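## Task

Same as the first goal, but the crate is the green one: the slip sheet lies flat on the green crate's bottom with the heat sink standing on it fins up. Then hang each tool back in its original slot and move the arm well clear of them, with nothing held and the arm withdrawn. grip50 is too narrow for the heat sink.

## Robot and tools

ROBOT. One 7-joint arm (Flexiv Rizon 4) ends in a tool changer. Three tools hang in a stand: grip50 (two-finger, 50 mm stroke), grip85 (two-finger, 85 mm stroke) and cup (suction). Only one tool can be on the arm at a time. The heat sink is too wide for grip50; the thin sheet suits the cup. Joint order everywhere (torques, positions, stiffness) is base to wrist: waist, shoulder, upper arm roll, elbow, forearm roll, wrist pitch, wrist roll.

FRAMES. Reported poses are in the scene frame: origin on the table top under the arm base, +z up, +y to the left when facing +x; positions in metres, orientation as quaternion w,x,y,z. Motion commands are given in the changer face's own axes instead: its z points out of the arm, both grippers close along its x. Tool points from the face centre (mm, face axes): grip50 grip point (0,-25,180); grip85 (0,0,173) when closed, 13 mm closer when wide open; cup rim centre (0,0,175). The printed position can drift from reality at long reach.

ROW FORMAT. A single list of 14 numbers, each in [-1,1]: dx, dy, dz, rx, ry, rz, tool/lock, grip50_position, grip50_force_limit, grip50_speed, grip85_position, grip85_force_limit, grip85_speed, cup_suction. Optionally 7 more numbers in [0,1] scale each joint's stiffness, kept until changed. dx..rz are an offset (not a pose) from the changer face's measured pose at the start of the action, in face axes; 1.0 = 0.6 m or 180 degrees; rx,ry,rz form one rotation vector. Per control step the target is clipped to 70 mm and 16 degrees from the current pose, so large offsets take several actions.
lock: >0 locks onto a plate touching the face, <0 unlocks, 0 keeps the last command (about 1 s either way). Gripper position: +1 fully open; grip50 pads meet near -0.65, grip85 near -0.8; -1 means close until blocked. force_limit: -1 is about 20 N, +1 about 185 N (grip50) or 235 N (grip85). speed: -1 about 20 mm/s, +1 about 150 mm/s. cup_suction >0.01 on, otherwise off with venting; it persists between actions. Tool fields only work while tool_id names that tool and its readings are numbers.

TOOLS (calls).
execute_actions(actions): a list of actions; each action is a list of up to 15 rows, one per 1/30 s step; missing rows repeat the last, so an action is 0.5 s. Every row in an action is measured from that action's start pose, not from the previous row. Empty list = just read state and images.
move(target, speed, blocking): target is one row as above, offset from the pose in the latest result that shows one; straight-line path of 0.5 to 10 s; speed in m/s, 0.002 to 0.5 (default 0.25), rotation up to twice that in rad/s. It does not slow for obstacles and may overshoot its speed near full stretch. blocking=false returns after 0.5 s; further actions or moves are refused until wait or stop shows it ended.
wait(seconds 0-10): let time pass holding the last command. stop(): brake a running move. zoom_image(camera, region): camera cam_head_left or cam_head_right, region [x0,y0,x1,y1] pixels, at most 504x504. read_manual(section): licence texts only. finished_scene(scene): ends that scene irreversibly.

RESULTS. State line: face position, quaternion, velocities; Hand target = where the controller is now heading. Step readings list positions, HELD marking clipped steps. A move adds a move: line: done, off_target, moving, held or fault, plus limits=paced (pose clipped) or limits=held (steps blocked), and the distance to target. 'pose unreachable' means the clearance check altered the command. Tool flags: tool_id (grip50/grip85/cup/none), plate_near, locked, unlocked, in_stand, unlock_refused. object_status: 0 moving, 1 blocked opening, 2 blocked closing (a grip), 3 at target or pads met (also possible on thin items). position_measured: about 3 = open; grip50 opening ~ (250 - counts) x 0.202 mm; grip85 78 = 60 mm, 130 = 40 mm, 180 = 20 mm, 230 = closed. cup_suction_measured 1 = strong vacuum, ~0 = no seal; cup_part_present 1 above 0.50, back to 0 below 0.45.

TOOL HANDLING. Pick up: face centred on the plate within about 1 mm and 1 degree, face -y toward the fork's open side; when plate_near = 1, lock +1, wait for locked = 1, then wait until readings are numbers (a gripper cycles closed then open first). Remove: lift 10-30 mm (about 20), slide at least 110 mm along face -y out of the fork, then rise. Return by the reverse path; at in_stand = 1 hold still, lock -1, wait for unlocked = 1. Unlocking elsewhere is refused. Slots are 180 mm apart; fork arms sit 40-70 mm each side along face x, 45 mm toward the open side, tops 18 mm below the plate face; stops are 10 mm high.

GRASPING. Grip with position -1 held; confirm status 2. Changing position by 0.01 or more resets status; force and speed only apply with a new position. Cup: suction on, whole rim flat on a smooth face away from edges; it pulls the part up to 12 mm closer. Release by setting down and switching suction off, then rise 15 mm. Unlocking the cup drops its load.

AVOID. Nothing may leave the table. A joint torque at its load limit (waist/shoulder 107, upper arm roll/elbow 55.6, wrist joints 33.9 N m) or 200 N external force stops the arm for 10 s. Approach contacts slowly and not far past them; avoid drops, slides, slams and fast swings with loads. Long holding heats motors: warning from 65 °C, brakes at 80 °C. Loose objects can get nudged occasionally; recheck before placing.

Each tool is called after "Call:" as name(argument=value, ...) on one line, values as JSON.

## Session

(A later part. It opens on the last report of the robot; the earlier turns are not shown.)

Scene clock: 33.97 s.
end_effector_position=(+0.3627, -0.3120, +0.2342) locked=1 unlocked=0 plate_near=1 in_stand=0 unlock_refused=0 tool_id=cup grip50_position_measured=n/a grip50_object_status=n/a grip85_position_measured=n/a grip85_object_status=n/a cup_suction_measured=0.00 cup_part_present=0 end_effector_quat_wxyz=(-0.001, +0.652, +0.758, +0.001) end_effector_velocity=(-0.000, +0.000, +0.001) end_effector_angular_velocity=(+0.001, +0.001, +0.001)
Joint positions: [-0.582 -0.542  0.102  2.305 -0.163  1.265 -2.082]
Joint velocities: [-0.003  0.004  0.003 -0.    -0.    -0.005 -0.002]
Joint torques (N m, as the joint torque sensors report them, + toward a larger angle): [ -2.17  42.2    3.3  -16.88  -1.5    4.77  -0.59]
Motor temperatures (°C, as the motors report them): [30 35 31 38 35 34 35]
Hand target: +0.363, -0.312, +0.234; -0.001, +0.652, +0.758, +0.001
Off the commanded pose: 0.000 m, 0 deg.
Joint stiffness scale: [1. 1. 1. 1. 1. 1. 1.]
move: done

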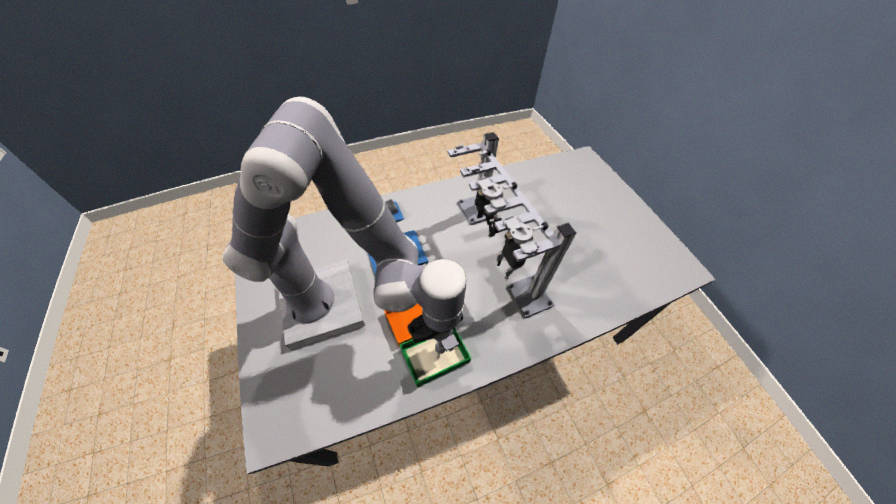

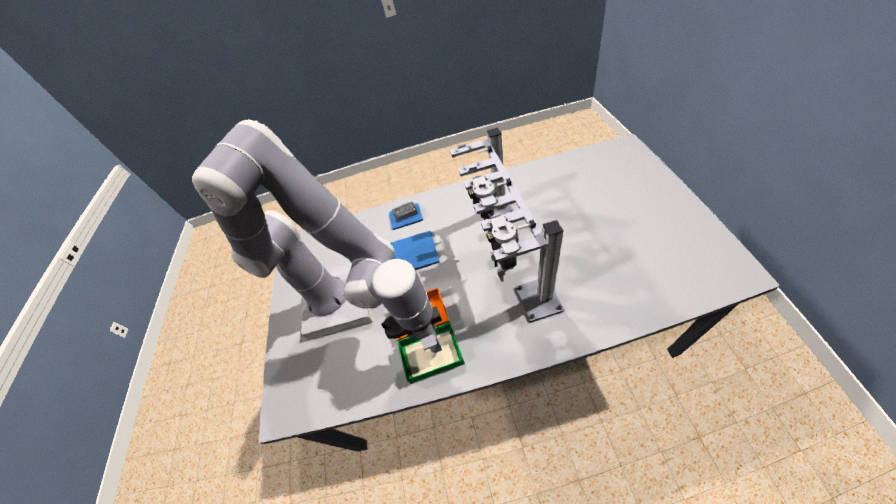

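Call:
move(target=[0.7540, 0.3812, -0.2797, 0, -0.0009, 0.0411, 0, 0, 0, 0, 0, 0, 0, 0], speed=0.4)

Scene clock: 37.70 s.
end_effector_position=(+0.5220, +0.1676, +0.4032) locked=1 unlocked=0 plate_near=1 in_stand=0 unlock_refused=0 tool_id=cup grip50_position_measured=n/a grip50_object_status=n/a grip85_position_measured=n/a grip85_object_status=n/a cup_suction_measured=0.00 cup_part_present=0 end_effector_quat_wxyz=(+0.002, +0.700, +0.714, -0.001) end_effector_velocity=(+0.001, +0.002, +0.001) end_effector_angular_velocity=(-0.001, +0.000, -0.000)
Joint positions: [ 0.141 -0.332  0.417  1.983 -0.175  0.71  -0.962]
Joint velocities: [ 0.002 -0.002  0.    -0.005 -0.001 -0.004  0.003]
Joint torques (N m, as the joint torque sensors report them, + toward a larger angle): [  1.38  42.54   3.93 -30.29  -4.94   4.27   1.2 ]
Motor temperatures (°C, as the motors report them): [30 35 31 38 35 34 35]
Hand target: +0.522, +0.168, +0.403; +0.002, +0.700, +0.714, -0.001
Off the commanded pose: 0.001 m, 0 deg.
Joint stiffness scale: [1. 1. 1. 1. 1. 1. 1.]
move: done

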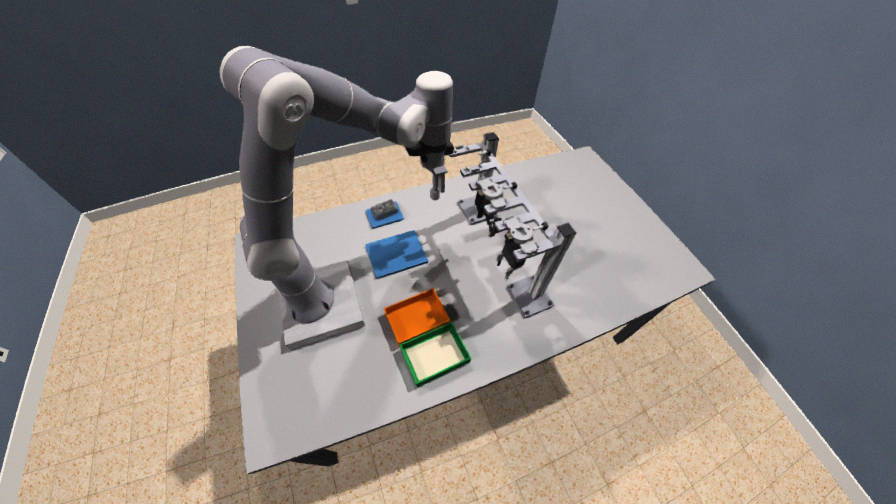

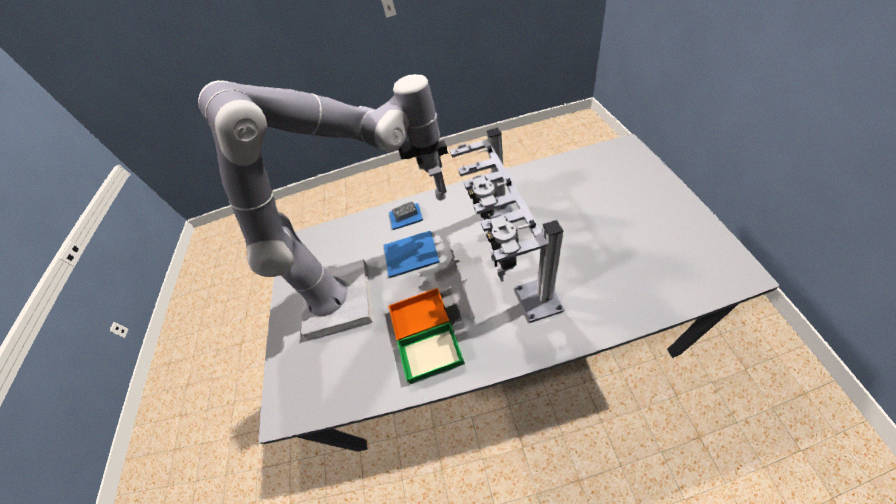

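Call:
move(target=[0.0034, 0.1988, 0.0018, 0.0004, 0.0014, -0.0004, 0, 0, 0, 0, 0, 0, 0, 0], speed=0.15)

Scene clock: 39.33 s.
end_effector_position=(+0.6411, +0.1720, +0.4029) locked=1 unlocked=0 plate_near=1 in_stand=0 unlock_refused=0 tool_id=cup grip50_position_measured=n/a grip50_object_status=n/a grip85_position_measured=n/a grip85_object_status=n/a cup_suction_measured=0.00 cup_part_present=0 end_effector_quat_wxyz=(-0.000, +0.700, +0.715, +0.001) end_effector_velocity=(+0.001, +0.000, +0.000) end_effector_angular_velocity=(-0.000, +0.000, -0.001)
Joint positions: [ 0.163 -0.569  0.354  1.623 -0.218  0.581 -1.029]
Joint velocities: [-0.    -0.002  0.    -0.004 -0.001 -0.002  0.001]
Joint torques (N m, as the joint torque sensors report them, + toward a larger angle): [  1.13  55.94   7.42 -32.17  -5.46   4.53  -0.71]
Motor temperatures (°C, as the motors report them): [30 35 31 39 35 34 35]
Hand target: +0.641, +0.172, +0.403; -0.000, +0.699, +0.715, +0.001
Off the commanded pose: 0.001 m, 0 deg.
Joint stiffness scale: [1. 1. 1. 1. 1. 1. 1.]
move: done

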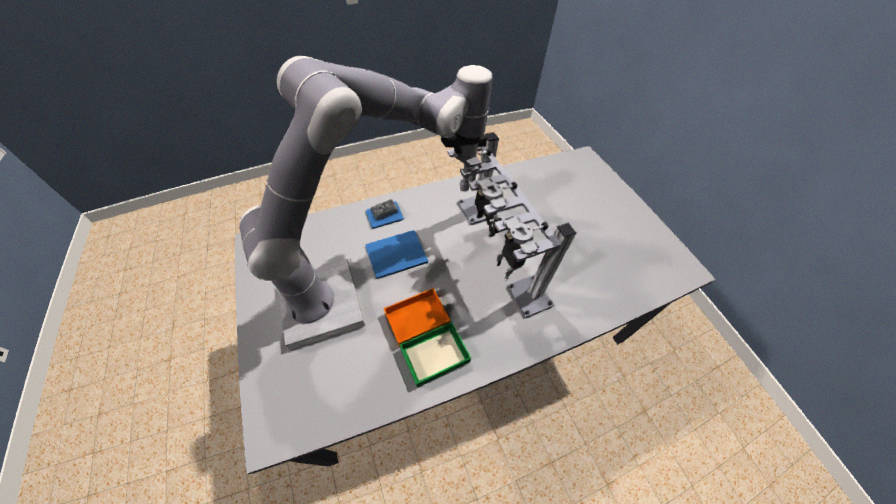

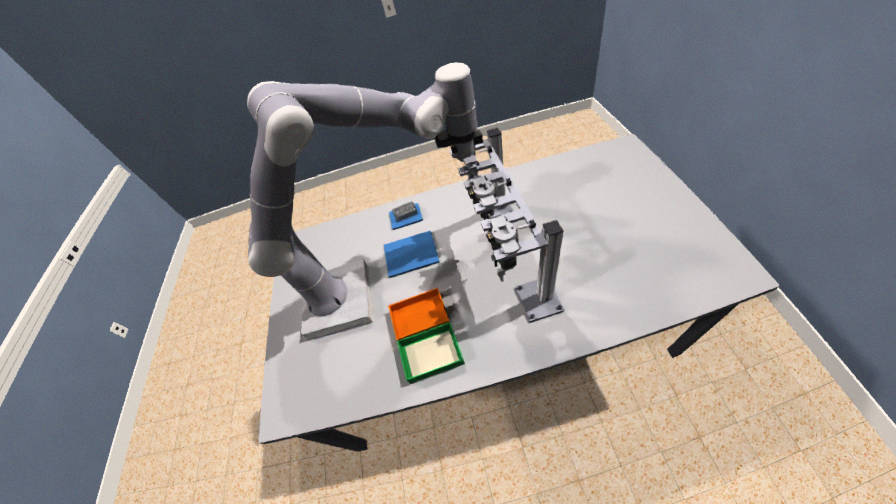

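Call:
execute_actions(actions=[[[0,0.0002,0.002,0,0,0,0,0,0,0,0,0,0,0],[0,0.0002,0.0045,0,0,0,0,0,0,0,0,0,0,0],[0,0.0002,0.007,0,0,0,0,0,0,0,0,0,0,0],[0,0.0002,0.0095,0,0,0,0,0,0,0,0,0,0,0],[0,0.0002,0.012,0,0,0,0,0,0,0,0,0,0,0],[0,0.0002,0.014,0,0,0,0,0,0,0,0,0,0,0],[0,0.0002,0.016,0,0,0,0,0,0,0,0,0,0,0],[0,0.0002,0.0175,0,0,0,0,0,0,0,0,0,0,0],[0,0.0002,0.019,0,0,0,0,0,0,0,0,0,0,0],[0,0.0002,0.0202,0,0,0,0,0,0,0,0,0,0,0],[0,0.0002,0.0213,0,0,0,0,0,0,0,0,0,0,0],[0,0.0002,0.0223,0,0,0,0,0,0,0,0,0,0,0]]])

Scene clock: 40.23 s.
end_effector_position=(+0.6412, +0.1720, +0.3898) locked=1 unlocked=0 plate_near=1 in_stand=0 unlock_refused=0 tool_id=cup grip50_position_measured=n/a grip50_object_status=n/a grip85_position_measured=n/a grip85_object_status=n/a cup_suction_measured=0.00 cup_part_present=0 end_effector_quat_wxyz=(-0.001, +0.699, +0.715, +0.001) end_effector_velocity=(+0.000, +0.000, -0.005) end_effector_angular_velocity=(+0.000, -0.000, +0.000)
Joint positions: [ 0.166 -0.585  0.348  1.635 -0.225  0.609 -1.025]
Joint velocities: [ 0.002 -0.007 -0.003  0.005 -0.002  0.012  0.001]
Joint torques (N m, as the joint torque sensors report them, + toward a larger angle): [  1.32  57.56   6.79 -31.36  -5.33   6.16   1.04]
Motor temperatures (°C, as the motors report them): [30 35 31 39 35 34 35]
Hand target: +0.641, +0.172, +0.389; -0.000, +0.700, +0.715, +0.001
Off the commanded pose: 0.000 m, 0 deg.
Joint stiffness scale: [1. 1. 1. 1. 1. 1. 1.]
Step readings (end_effector_position):
0: (+0.6412, +0.1720, +0.4029)
1: (+0.6412, +0.1720, +0.4027)
2: (+0.6413, +0.1720, +0.4023)
4: (+0.6413, +0.1720, +0.4002)
8: (+0.6412, +0.1720, +0.3949)
15: end_effector_position above

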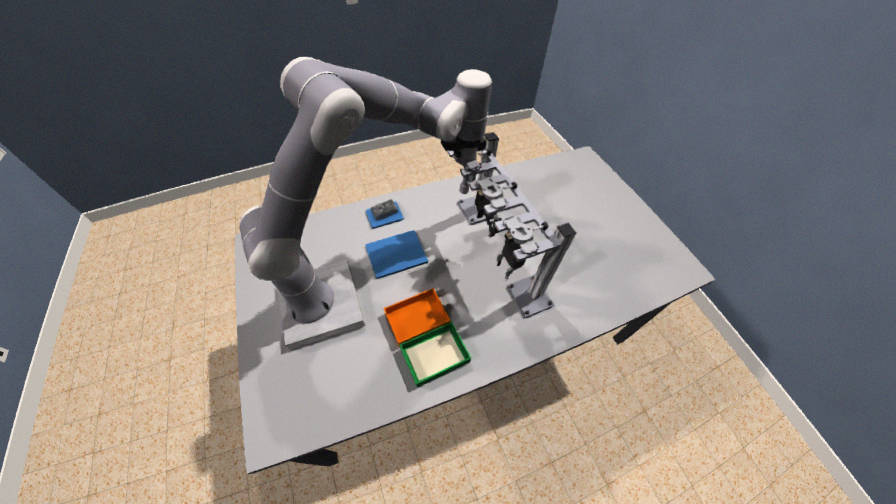

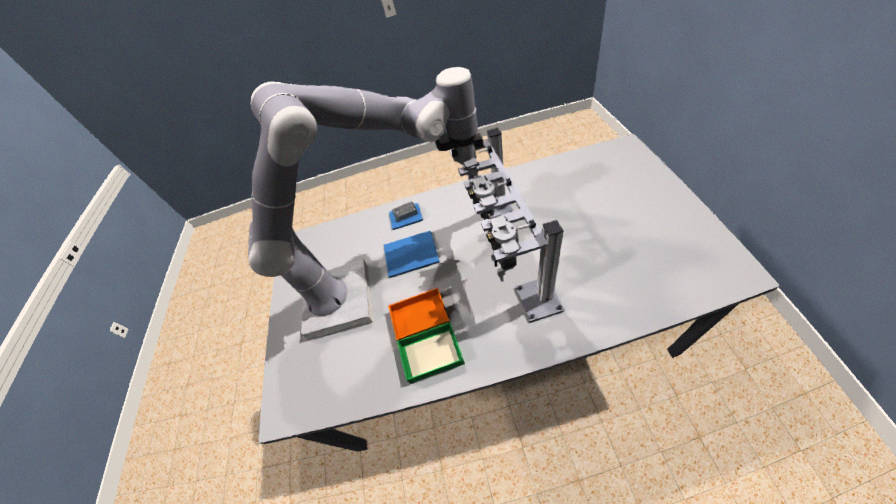

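Call:
execute_actions(actions=[[[0,0,0.002,0,0,0,0,0,0,0,0,0,0,0],[0,0,0.0036,0,0,0,0,0,0,0,0,0,0,0],[0,0,0.0052,0,0,0,0,0,0,0,0,0,0,0],[0,0,0.0068,0,0,0,0,0,0,0,0,0,0,0],[0,0,0.0082,0,0,0,0,0,0,0,0,0,0,0],[0,0,0.0094,0,0,0,0,0,0,0,0,0,0,0],[0,0,0.0105,0,0,0,0,0,0,0,0,0,0,0],[0,0,0.0114,0,0,0,0,0,0,0,0,0,0,0],[0,0,0.0122,0,0,0,0,0,0,0,0,0,0,0],[0,0,0.0128,0,0,0,0,0,0,0,0,0,0,0],[0,0,0.0134,0,0,0,0,0,0,0,0,0,0,0]]])

Scene clock: 41.07 s.
end_effector_position=(+0.6414, +0.1719, +0.3822) locked=1 unlocked=0 plate_near=1 in_stand=1 unlock_refused=0 tool_id=cup grip50_position_measured=n/a grip50_object_status=n/a grip85_position_measured=n/a grip85_object_status=n/a cup_suction_measured=0.00 cup_part_present=0 end_effector_quat_wxyz=(-0.001, +0.699, +0.715, +0.001) end_effector_velocity=(-0.000, -0.000, -0.002) end_effector_angular_velocity=(-0.001, -0.000, +0.001)
Joint positions: [ 0.167 -0.595  0.345  1.642 -0.228  0.626 -1.023]
Joint velocities: [ 0.001 -0.002 -0.001  0.002 -0.002  0.004  0.001]
Joint torques (N m, as the joint torque sensors report them, + toward a larger angle): [  1.99  57.42   7.38 -29.01  -5.06   5.51   1.02]
Motor temperatures (°C, as the motors report them): [30 35 31 39 35 34 35]
Hand target: +0.641, +0.172, +0.382; -0.001, +0.699, +0.715, +0.001
Off the commanded pose: 0.000 m, 0 deg.
Joint stiffness scale: [1. 1. 1. 1. 1. 1. 1.]
Step readings (end_effector_position):
0: (+0.6413, +0.1720, +0.3896)
1: (+0.6413, +0.1720, +0.3895)
2: (+0.6413, +0.1720, +0.3891)
4: (+0.6413, +0.1720, +0.3877)
8: (+0.6414, +0.1719, +0.3847)
15: end_effector_position above

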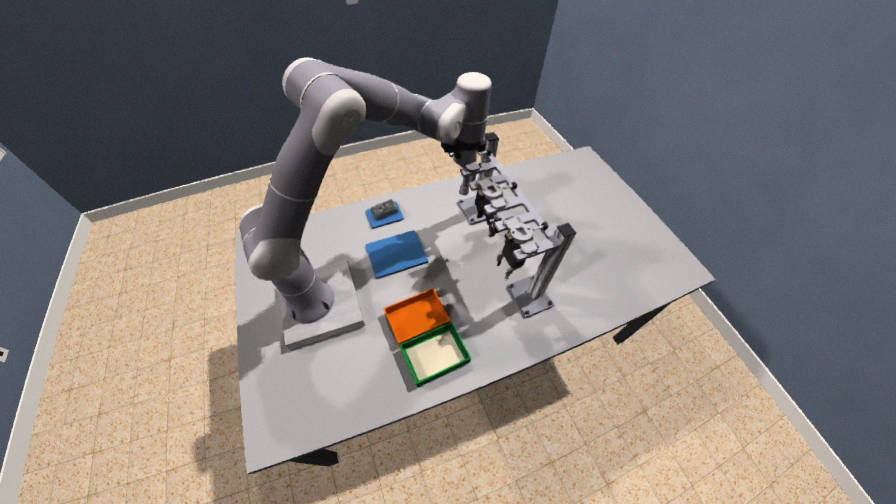

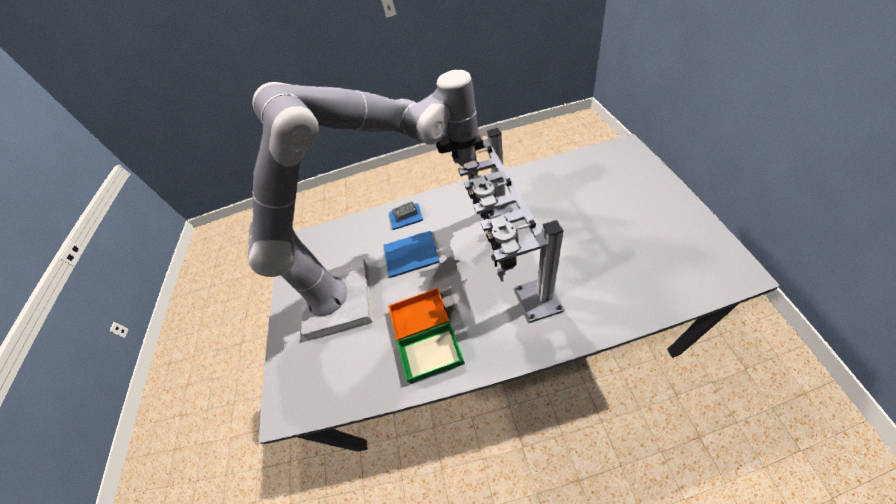

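in_stand=1. Unlocking.

Call:
execute_actions(actions=[[[0,0,0.0002,0,0,0,-1,0,0,0,0,0,0,0]]])

Call:
wait(seconds=0.6)

Scene clock: 42.50 s.
end_effector_position=(+0.6414, +0.1719, +0.3820) locked=0 unlocked=0 plate_near=1 in_stand=1 unlock_refused=0 tool_id=none grip50_position_measured=n/a grip50_object_status=n/a grip85_position_measured=n/a grip85_object_status=n/a cup_suction_measured=n/a cup_part_present=n/a end_effector_quat_wxyz=(-0.001, +0.699, +0.715, +0.001) end_effector_velocity=(-0.000, -0.000, -0.000) end_effector_angular_velocity=(+0.000, +0.001, -0.001)
Joint positions: [ 0.168 -0.595  0.345  1.642 -0.229  0.626 -1.023]
Joint velocities: [ 0.    -0.    -0.     0.     0.001 -0.    -0.   ]
Joint torques (N m, as the joint torque sensors report them, + toward a larger angle): [ -0.38  52.61   7.33 -28.02  -3.89   4.32   0.19]
Motor temperatures (°C, as the motors report them): [30 35 31 39 35 34 35]
Hand target: +0.641, +0.172, +0.382; -0.001, +0.699, +0.715, +0.001
Off the commanded pose: 0.000 m, 0 deg.
Joint stiffness scale: [1. 1. 1. 1. 1. 1. 1.]
Step readings (end_effector_position):
0: (+0.6414, +0.1719, +0.3822)
1: (+0.6414, +0.1719, +0.3820)
2: (+0.6414, +0.1719, +0.3820)
4: (+0.6414, +0.1719, +0.3820)
8: (+0.6414, +0.1719, +0.3820)
15: end_effector_position above

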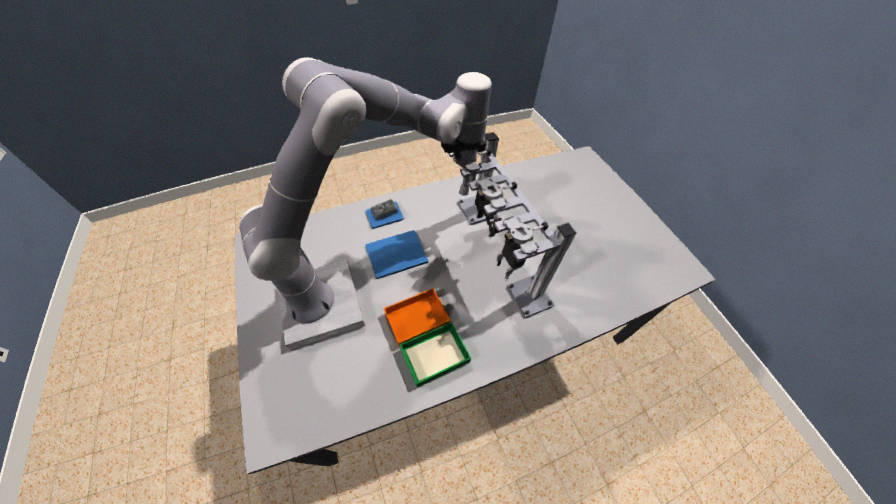

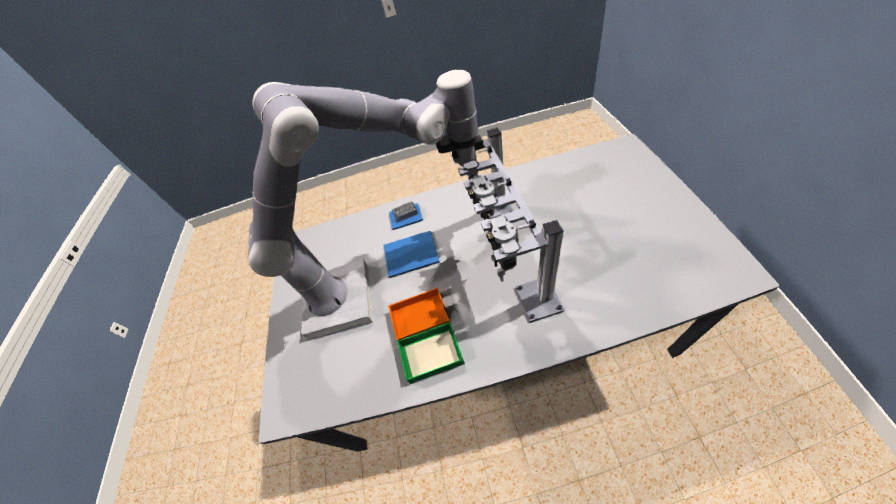

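Scene clock: 43.10 s.
end_effector_position=(+0.6414, +0.1719, +0.3820) locked=0 unlocked=1 plate_near=1 in_stand=1 unlock_refused=0 tool_id=none grip50_position_measured=n/a grip50_object_status=n/a grip85_position_measured=n/a grip85_object_status=n/a cup_suction_measured=n/a cup_part_present=n/a end_effector_quat_wxyz=(-0.001, +0.699, +0.715, +0.001) end_effector_velocity=(+0.000, +0.000, +0.000) end_effector_angular_velocity=(+0.000, -0.000, +0.002)
Joint positions: [ 0.168 -0.595  0.345  1.642 -0.229  0.626 -1.023]
Joint velocities: [-0.     0.     0.    -0.     0.     0.    -0.002]
Joint torques (N m, as the joint torque sensors report them, + toward a larger angle): [ -0.53  52.22   7.3  -27.86  -4.03   4.35   0.22]
Motor temperatures (°C, as the motors report them): [30 35 31 39 35 34 35]
Hand target: +0.641, +0.172, +0.382; -0.001, +0.699, +0.715, +0.001
Off the commanded pose: 0.000 m, 0 deg.
Joint stiffness scale: [1. 1. 1. 1. 1. 1. 1.]
wait: 0.60 s; at rest by 0.20 s

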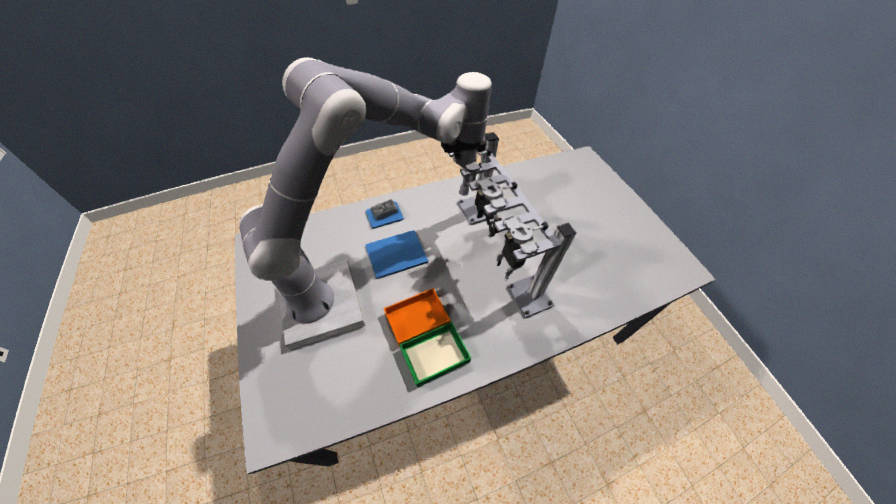

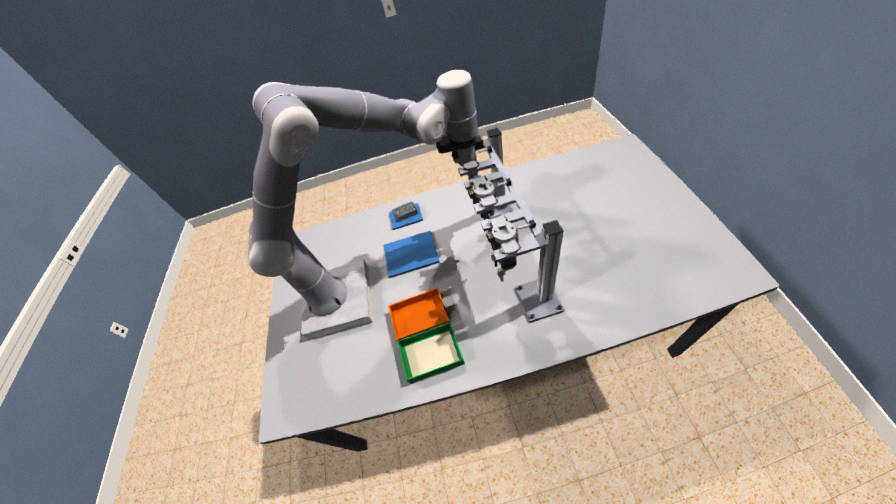

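Call:
zoom_image(camera="cam_head_left", region=[390, 320, 480, 395])

Call:
zoom_image(camera="cam_head_right", region=[385, 315, 475, 390])

Call:
zoom_image(camera="cam_head_left", region=[355, 190, 415, 235])

Call:
zoom_image(camera="cam_head_right", region=[378, 192, 438, 237])

Call:
move(target=[0, 0, -0.04, 0, 0, 0, 0, 0, 0, 0, 1, 0, 0, 0], speed=0.1)

Region (390, 320, 480, 395) of cam_head_left's 896x504 image, scaled by 5.600, with more detail than that image has.

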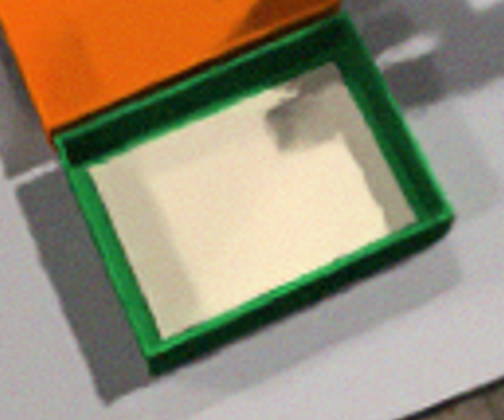

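Region (385, 315, 475, 390) of cam_head_right's 896x504 image, scaled by 5.600, with more detail than that image has.

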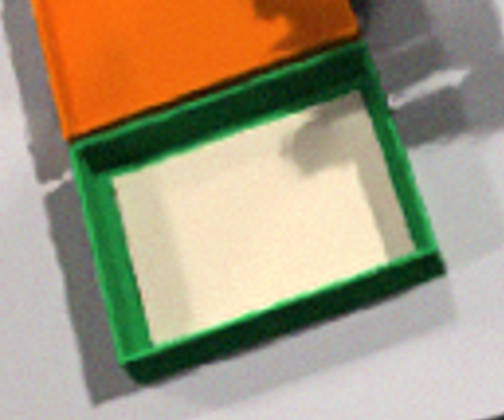

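Region (355, 190, 415, 235) of cam_head_left's 896x504 image, scaled by 8.400, with more detail than that image has; it fills the top 378 rows of this view, and the rest is white.

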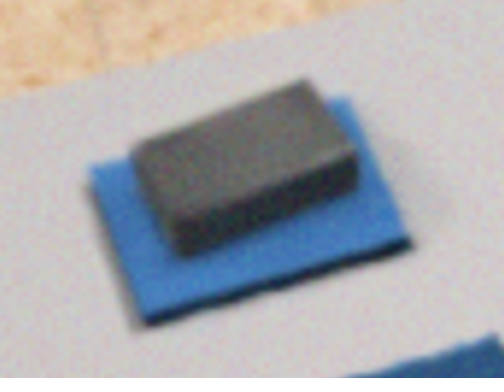

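Region (378, 192, 438, 237) of cam_head_right's 896x504 image, scaled by 8.400, with more detail than that image has; it fills the top 378 rows of this view, and the rest is white.

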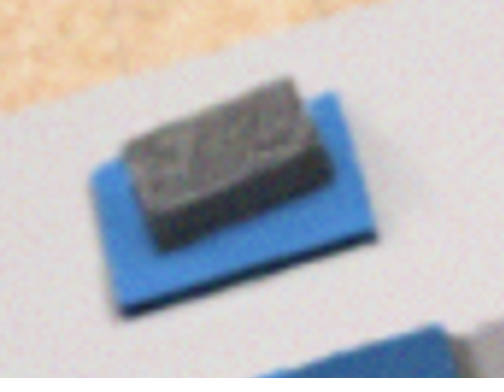

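Scene clock: 44.23 s.
end_effector_position=(+0.6413, +0.1718, +0.4058) locked=0 unlocked=1 plate_near=0 in_stand=0 unlock_refused=0 tool_id=none grip50_position_measured=n/a grip50_object_status=n/a grip85_position_measured=n/a grip85_object_status=n/a cup_suction_measured=n/a cup_part_present=n/a end_effector_quat_wxyz=(-0.000, +0.699, +0.715, +0.001) end_effector_velocity=(-0.000, -0.000, +0.001) end_effector_angular_velocity=(-0.000, +0.000, -0.000)
Joint positions: [ 0.162 -0.565  0.355  1.619 -0.217  0.574 -1.03 ]
Joint velocities: [-0.     0.002  0.001 -0.002  0.001 -0.004 -0.   ]
Joint torques (N m, as the joint torque sensors report them, + toward a larger angle): [ -1.7   51.38   7.88 -28.93  -3.97   3.74  -0.58]
Motor temperatures (°C, as the motors report them): [30 35 31 39 35 34 35]
Hand target: +0.641, +0.172, +0.406; -0.001, +0.699, +0.715, +0.001
Off the commanded pose: 0.000 m, 0 deg.
Joint stiffness scale: [1. 1. 1. 1. 1. 1. 1.]
move: done

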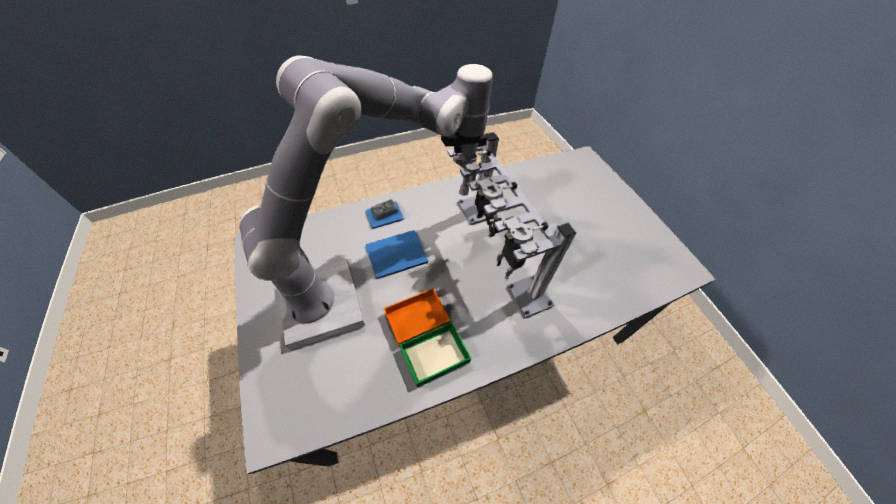

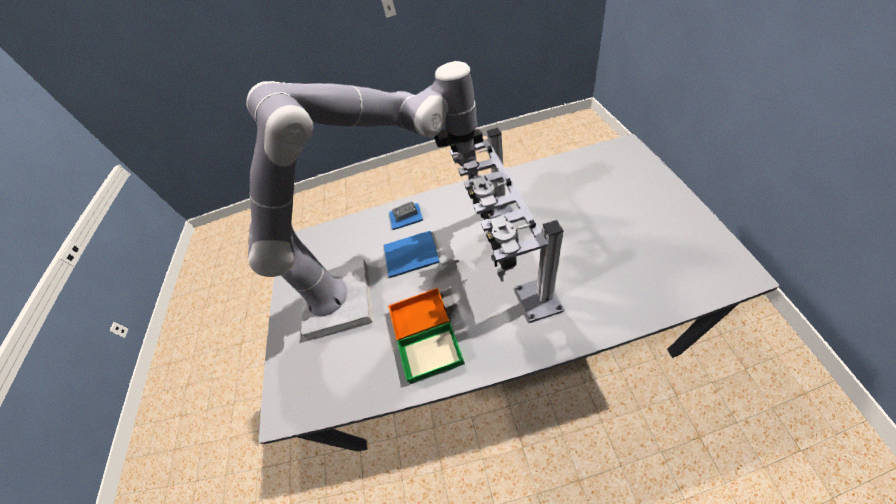

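Call:
move(target=[-0.2992, -0.0014, 0, 0.0002, -0.0007, 0.0005, 0, 0, 0, 0, 1, 0, 0, 0], speed=0.3)

Scene clock: 46.07 s.
end_effector_position=(+0.6438, -0.0072, +0.4051) locked=0 unlocked=1 plate_near=0 in_stand=0 unlock_refused=0 tool_id=none grip50_position_measured=n/a grip50_object_status=n/a grip85_position_measured=n/a grip85_object_status=n/a cup_suction_measured=n/a cup_part_present=n/a end_effector_quat_wxyz=(-0.000, +0.700, +0.714, +0.000) end_effector_velocity=(+0.000, -0.001, +0.000) end_effector_angular_velocity=(+0.001, -0.000, +0.000)
Joint positions: [-0.072 -0.514  0.304  1.689 -0.175  0.603 -1.318]
Joint velocities: [-0.002 -0.     0.    -0.001  0.001 -0.    -0.003]
Joint torques (N m, as the joint torque sensors report them, + toward a larger angle): [ -1.54  49.33   6.28 -28.4   -3.72   3.69  -0.52]
Motor temperatures (°C, as the motors report them): [30 36 31 39 35 34 35]
Hand target: +0.644, -0.007, +0.405; -0.000, +0.700, +0.714, -0.000
Off the commanded pose: 0.001 m, 0 deg.
Joint stiffness scale: [1. 1. 1. 1. 1. 1. 1.]
move: done

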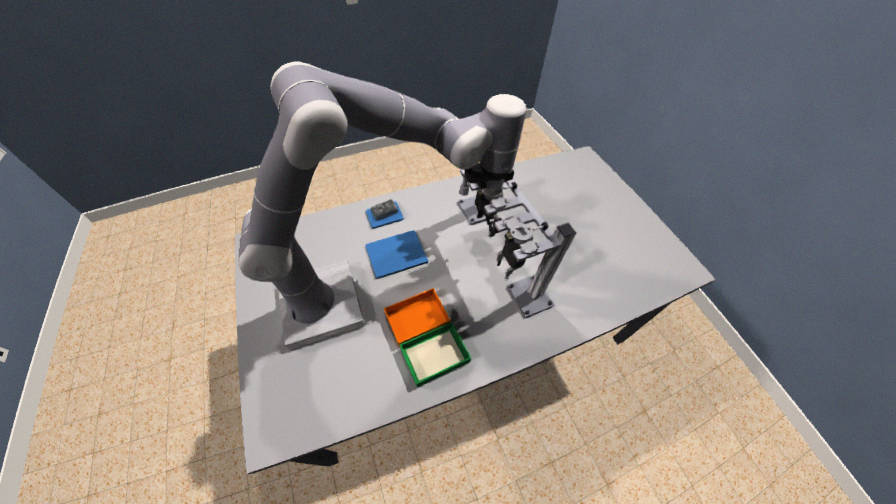

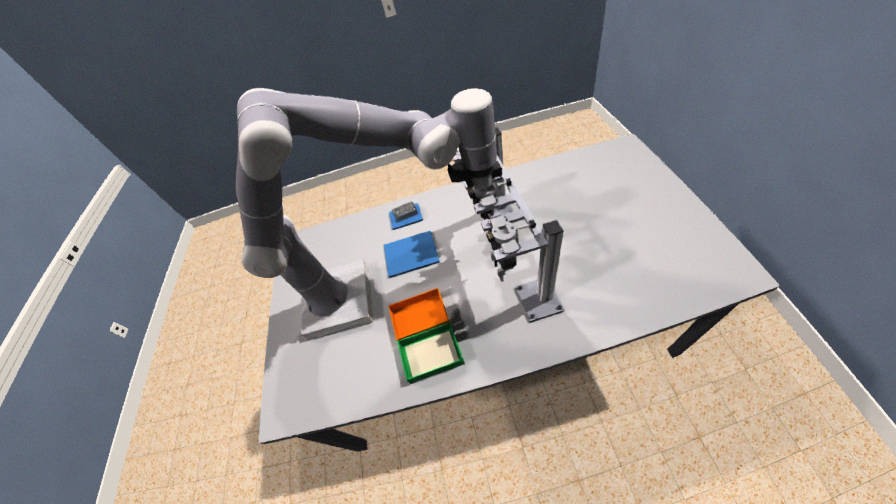

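Call:
execute_actions(actions=[[[-0.0003,0.0004,0.0025,0,0,0,0,0,0,0,1,0,0,0],[-0.0006,0.0008,0.0055,0,0,0,0,0,0,0,1,0,0,0],[-0.0009,0.0011,0.0085,0,0,0,0,0,0,0,1,0,0,0],[-0.0009,0.0011,0.0115,0,0,0,0,0,0,0,1,0,0,0],[-0.0009,0.0011,0.0142,0,0,0,0,0,0,0,1,0,0,0],[-0.0009,0.0011,0.0166,0,0,0,0,0,0,0,1,0,0,0],[-0.0009,0.0011,0.0187,0,0,0,0,0,0,0,1,0,0,0],[-0.0009,0.0011,0.0205,0,0,0,0,0,0,0,1,0,0,0],[-0.0009,0.0011,0.022,0,0,0,0,0,0,0,1,0,0,0],[-0.0009,0.0011,0.0233,0,0,0,0,0,0,0,1,0,0,0],[-0.0009,0.0011,0.0243,0,0,0,0,0,0,0,1,0,0,0]]])

Scene clock: 46.93 s.
end_effector_position=(+0.6445, -0.0078, +0.3908) locked=0 unlocked=1 plate_near=0 in_stand=0 unlock_refused=0 tool_id=none grip50_position_measured=n/a grip50_object_status=n/a grip85_position_measured=n/a grip85_object_status=n/a cup_suction_measured=n/a cup_part_present=n/a end_effector_quat_wxyz=(-0.000, +0.700, +0.714, -0.000) end_effector_velocity=(+0.000, -0.000, -0.003) end_effector_angular_velocity=(-0.001, -0.002, -0.000)
Joint positions: [-0.07  -0.533  0.299  1.701 -0.181  0.634 -1.315]
Joint velocities: [ 0.001 -0.005 -0.002  0.003 -0.003  0.01   0.001]
Joint torques (N m, as the joint torque sensors report them, + toward a larger angle): [  2.21  50.26   4.3  -27.1   -4.68   5.1    0.87]
Motor temperatures (°C, as the motors report them): [30 36 31 40 35 34 35]
Hand target: +0.645, -0.008, +0.391; -0.000, +0.700, +0.714, +0.000
Off the commanded pose: 0.000 m, 0 deg.
Joint stiffness scale: [1. 1. 1. 1. 1. 1. 1.]
Step readings (end_effector_position):
0: (+0.6438, -0.0073, +0.4051)
1: (+0.6439, -0.0073, +0.4049)
2: (+0.6440, -0.0073, +0.4043)
4: (+0.6443, -0.0076, +0.4018)
8: (+0.6444, -0.0078, +0.3957)
15: end_effector_position above

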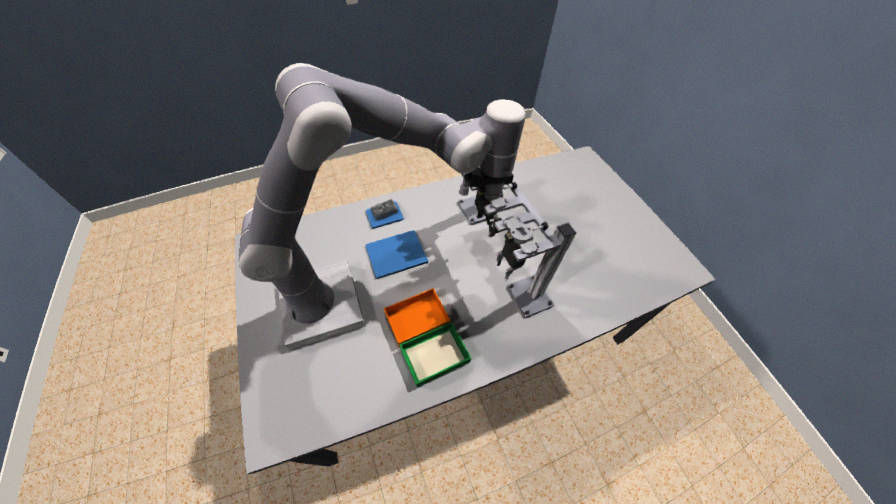

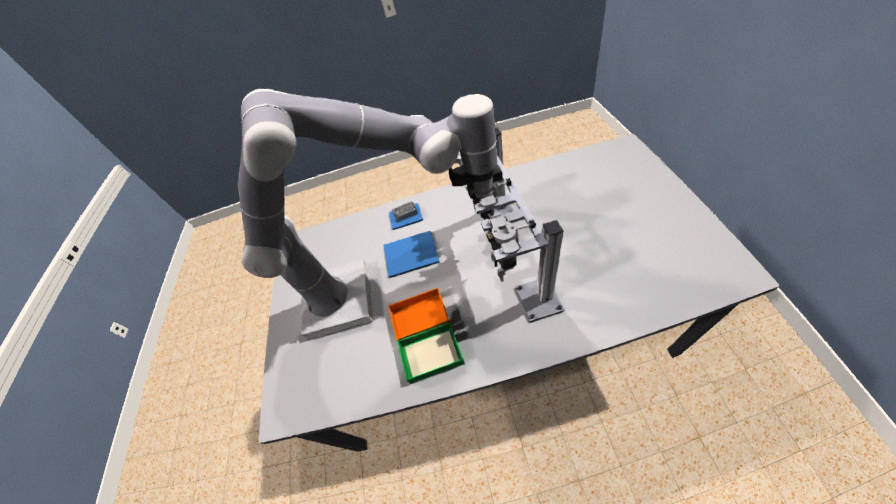

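Call:
execute_actions(actions=[[[0,0,0.001,0,0,0,0,0,0,0,1,0,0,0],[0,0,0.0016,0,0,0,0,0,0,0,1,0,0,0],[0,0,0.0022,0,0,0,0,0,0,0,1,0,0,0],[0,0,0.0028,0,0,0,0,0,0,0,1,0,0,0],[0,0,0.0034,0,0,0,0,0,0,0,1,0,0,0],[0,0,0.004,0,0,0,0,0,0,0,1,0,0,0],[0,0,0.0046,0,0,0,0,0,0,0,1,0,0,0],[0,0,0.0052,0,0,0,0,0,0,0,1,0,0,0],[0,0,0.0058,0,0,0,0,0,0,0,1,0,0,0],[0,0,0.0063,0,0,0,0,0,0,0,1,0,0,0]]])

Scene clock: 47.73 s.
end_effector_position=(+0.6444, -0.0078, +0.3871) locked=0 unlocked=1 plate_near=0 in_stand=0 unlock_refused=0 tool_id=none grip50_position_measured=n/a grip50_object_status=n/a grip85_position_measured=n/a grip85_object_status=n/a cup_suction_measured=n/a cup_part_present=n/a end_effector_quat_wxyz=(-0.001, +0.700, +0.714, -0.000) end_effector_velocity=(+0.000, -0.000, -0.001) end_effector_angular_velocity=(+0.000, -0.001, -0.000)
Joint positions: [-0.069 -0.538  0.297  1.705 -0.183  0.641 -1.314]
Joint velocities: [ 0.    -0.001 -0.001  0.001 -0.     0.003  0.   ]
Joint torques (N m, as the joint torque sensors report them, + toward a larger angle): [  1.44  49.69   4.61 -26.78  -4.63   5.07   1.15]
Motor temperatures (°C, as the motors report them): [30 36 31 40 35 34 35]
Hand target: +0.644, -0.008, +0.387; -0.000, +0.700, +0.714, -0.000
Off the commanded pose: 0.000 m, 0 deg.
Joint stiffness scale: [1. 1. 1. 1. 1. 1. 1.]
Step readings (end_effector_position):
0: (+0.6445, -0.0078, +0.3906)
1: (+0.6445, -0.0078, +0.3905)
2: (+0.6445, -0.0077, +0.3904)
4: (+0.6444, -0.0078, +0.3899)
8: (+0.6444, -0.0078, +0.3885)
15: end_effector_position above

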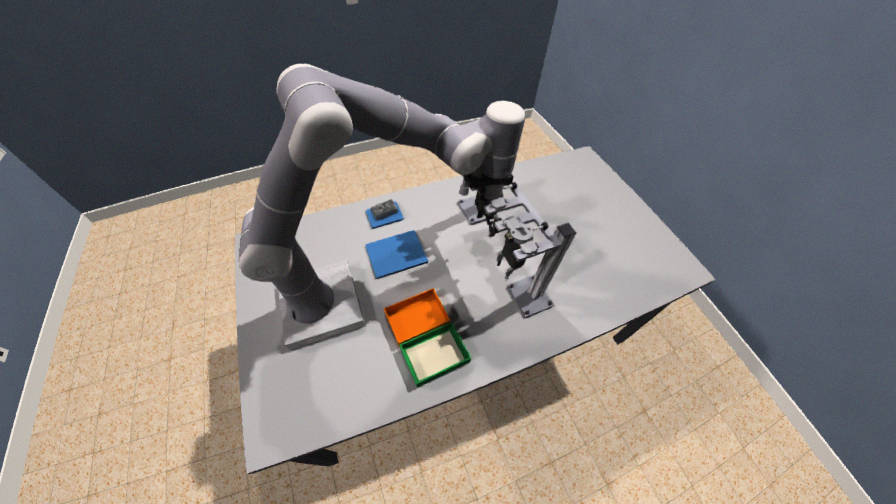

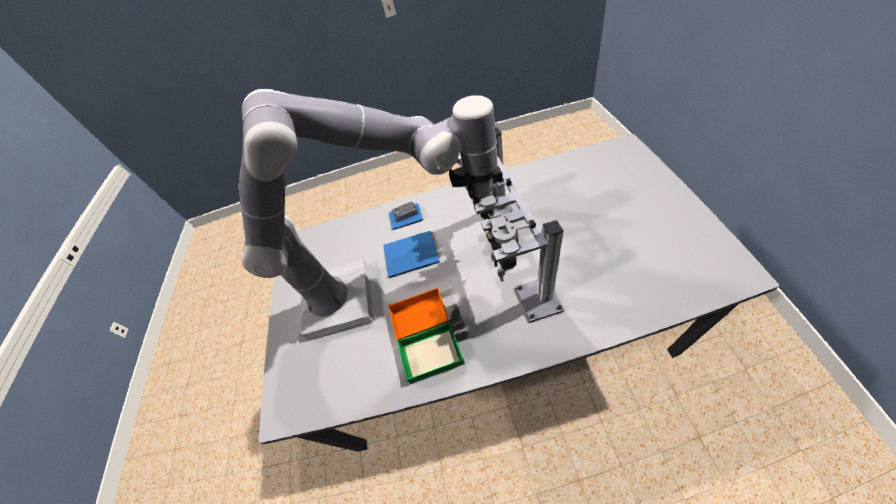

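Call:
execute_actions(actions=[[[0,0,0.0012,0,0,0,0,0,0,0,1,0,0,0],[0,0,0.0024,0,0,0,0,0,0,0,1,0,0,0],[0,0,0.0036,0,0,0,0,0,0,0,1,0,0,0],[0,0,0.0047,0,0,0,0,0,0,0,1,0,0,0],[0,0,0.0057,0,0,0,0,0,0,0,1,0,0,0],[0,0,0.0066,0,0,0,0,0,0,0,1,0,0,0],[0,0,0.0074,0,0,0,0,0,0,0,1,0,0,0],[0,0,0.0081,0,0,0,0,0,0,0,1,0,0,0],[0,0,0.0087,0,0,0,0,0,0,0,1,0,0,0],[0,0,0.0093,0,0,0,0,0,0,0,1,0,0,0]]])

Scene clock: 48.50 s.
end_effector_position=(+0.6447, -0.0075, +0.3823) locked=0 unlocked=1 plate_near=1 in_stand=1 unlock_refused=0 tool_id=none grip50_position_measured=n/a grip50_object_status=n/a grip85_position_measured=n/a grip85_object_status=n/a cup_suction_measured=n/a cup_part_present=n/a end_effector_quat_wxyz=(-0.000, +0.700, +0.714, +0.001) end_effector_velocity=(+0.000, +0.000, -0.001) end_effector_angular_velocity=(+0.000, -0.001, +0.001)
Joint positions: [-0.068 -0.545  0.296  1.709 -0.185  0.654 -1.313]
Joint velocities: [ 0.    -0.001  0.     0.001 -0.001  0.003 -0.   ]
Joint torques (N m, as the joint torque sensors report them, + toward a larger angle): [ -0.4   47.47   3.14 -24.05  -4.14   4.34   1.14]
Motor temperatures (°C, as the motors report them): [30 36 31 40 35 34 35]
Hand target: +0.644, -0.008, +0.382; -0.001, +0.700, +0.714, -0.000
Off the commanded pose: 0.001 m, 0 deg.
Joint stiffness scale: [1. 1. 1. 1. 1. 1. 1.]
Step readings (end_effector_position):
0: (+0.6444, -0.0078, +0.3871)
1: (+0.6444, -0.0078, +0.3870)
2: (+0.6444, -0.0078, +0.3867)
4: (+0.6444, -0.0078, +0.3857)
8: (+0.6444, -0.0078, +0.3835)
15: end_effector_position above

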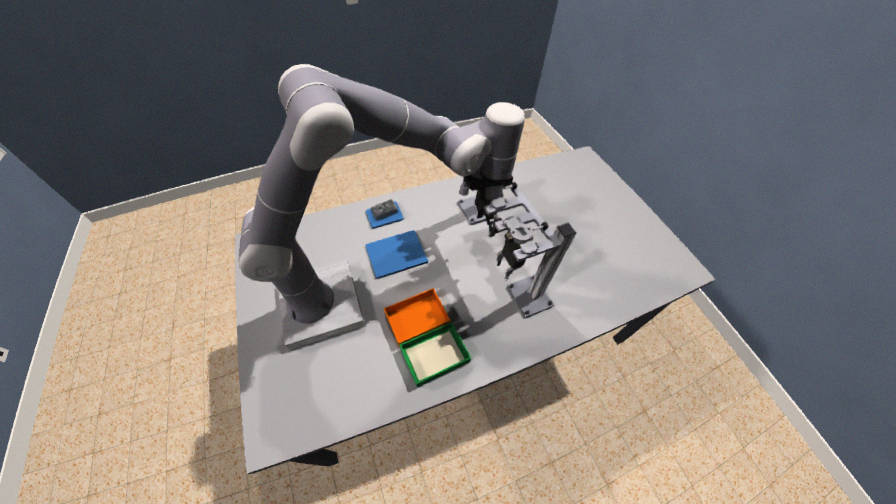

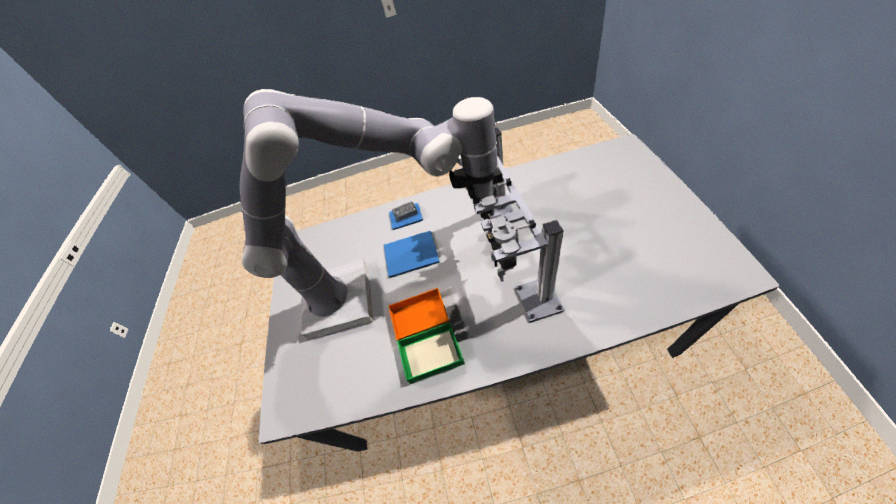

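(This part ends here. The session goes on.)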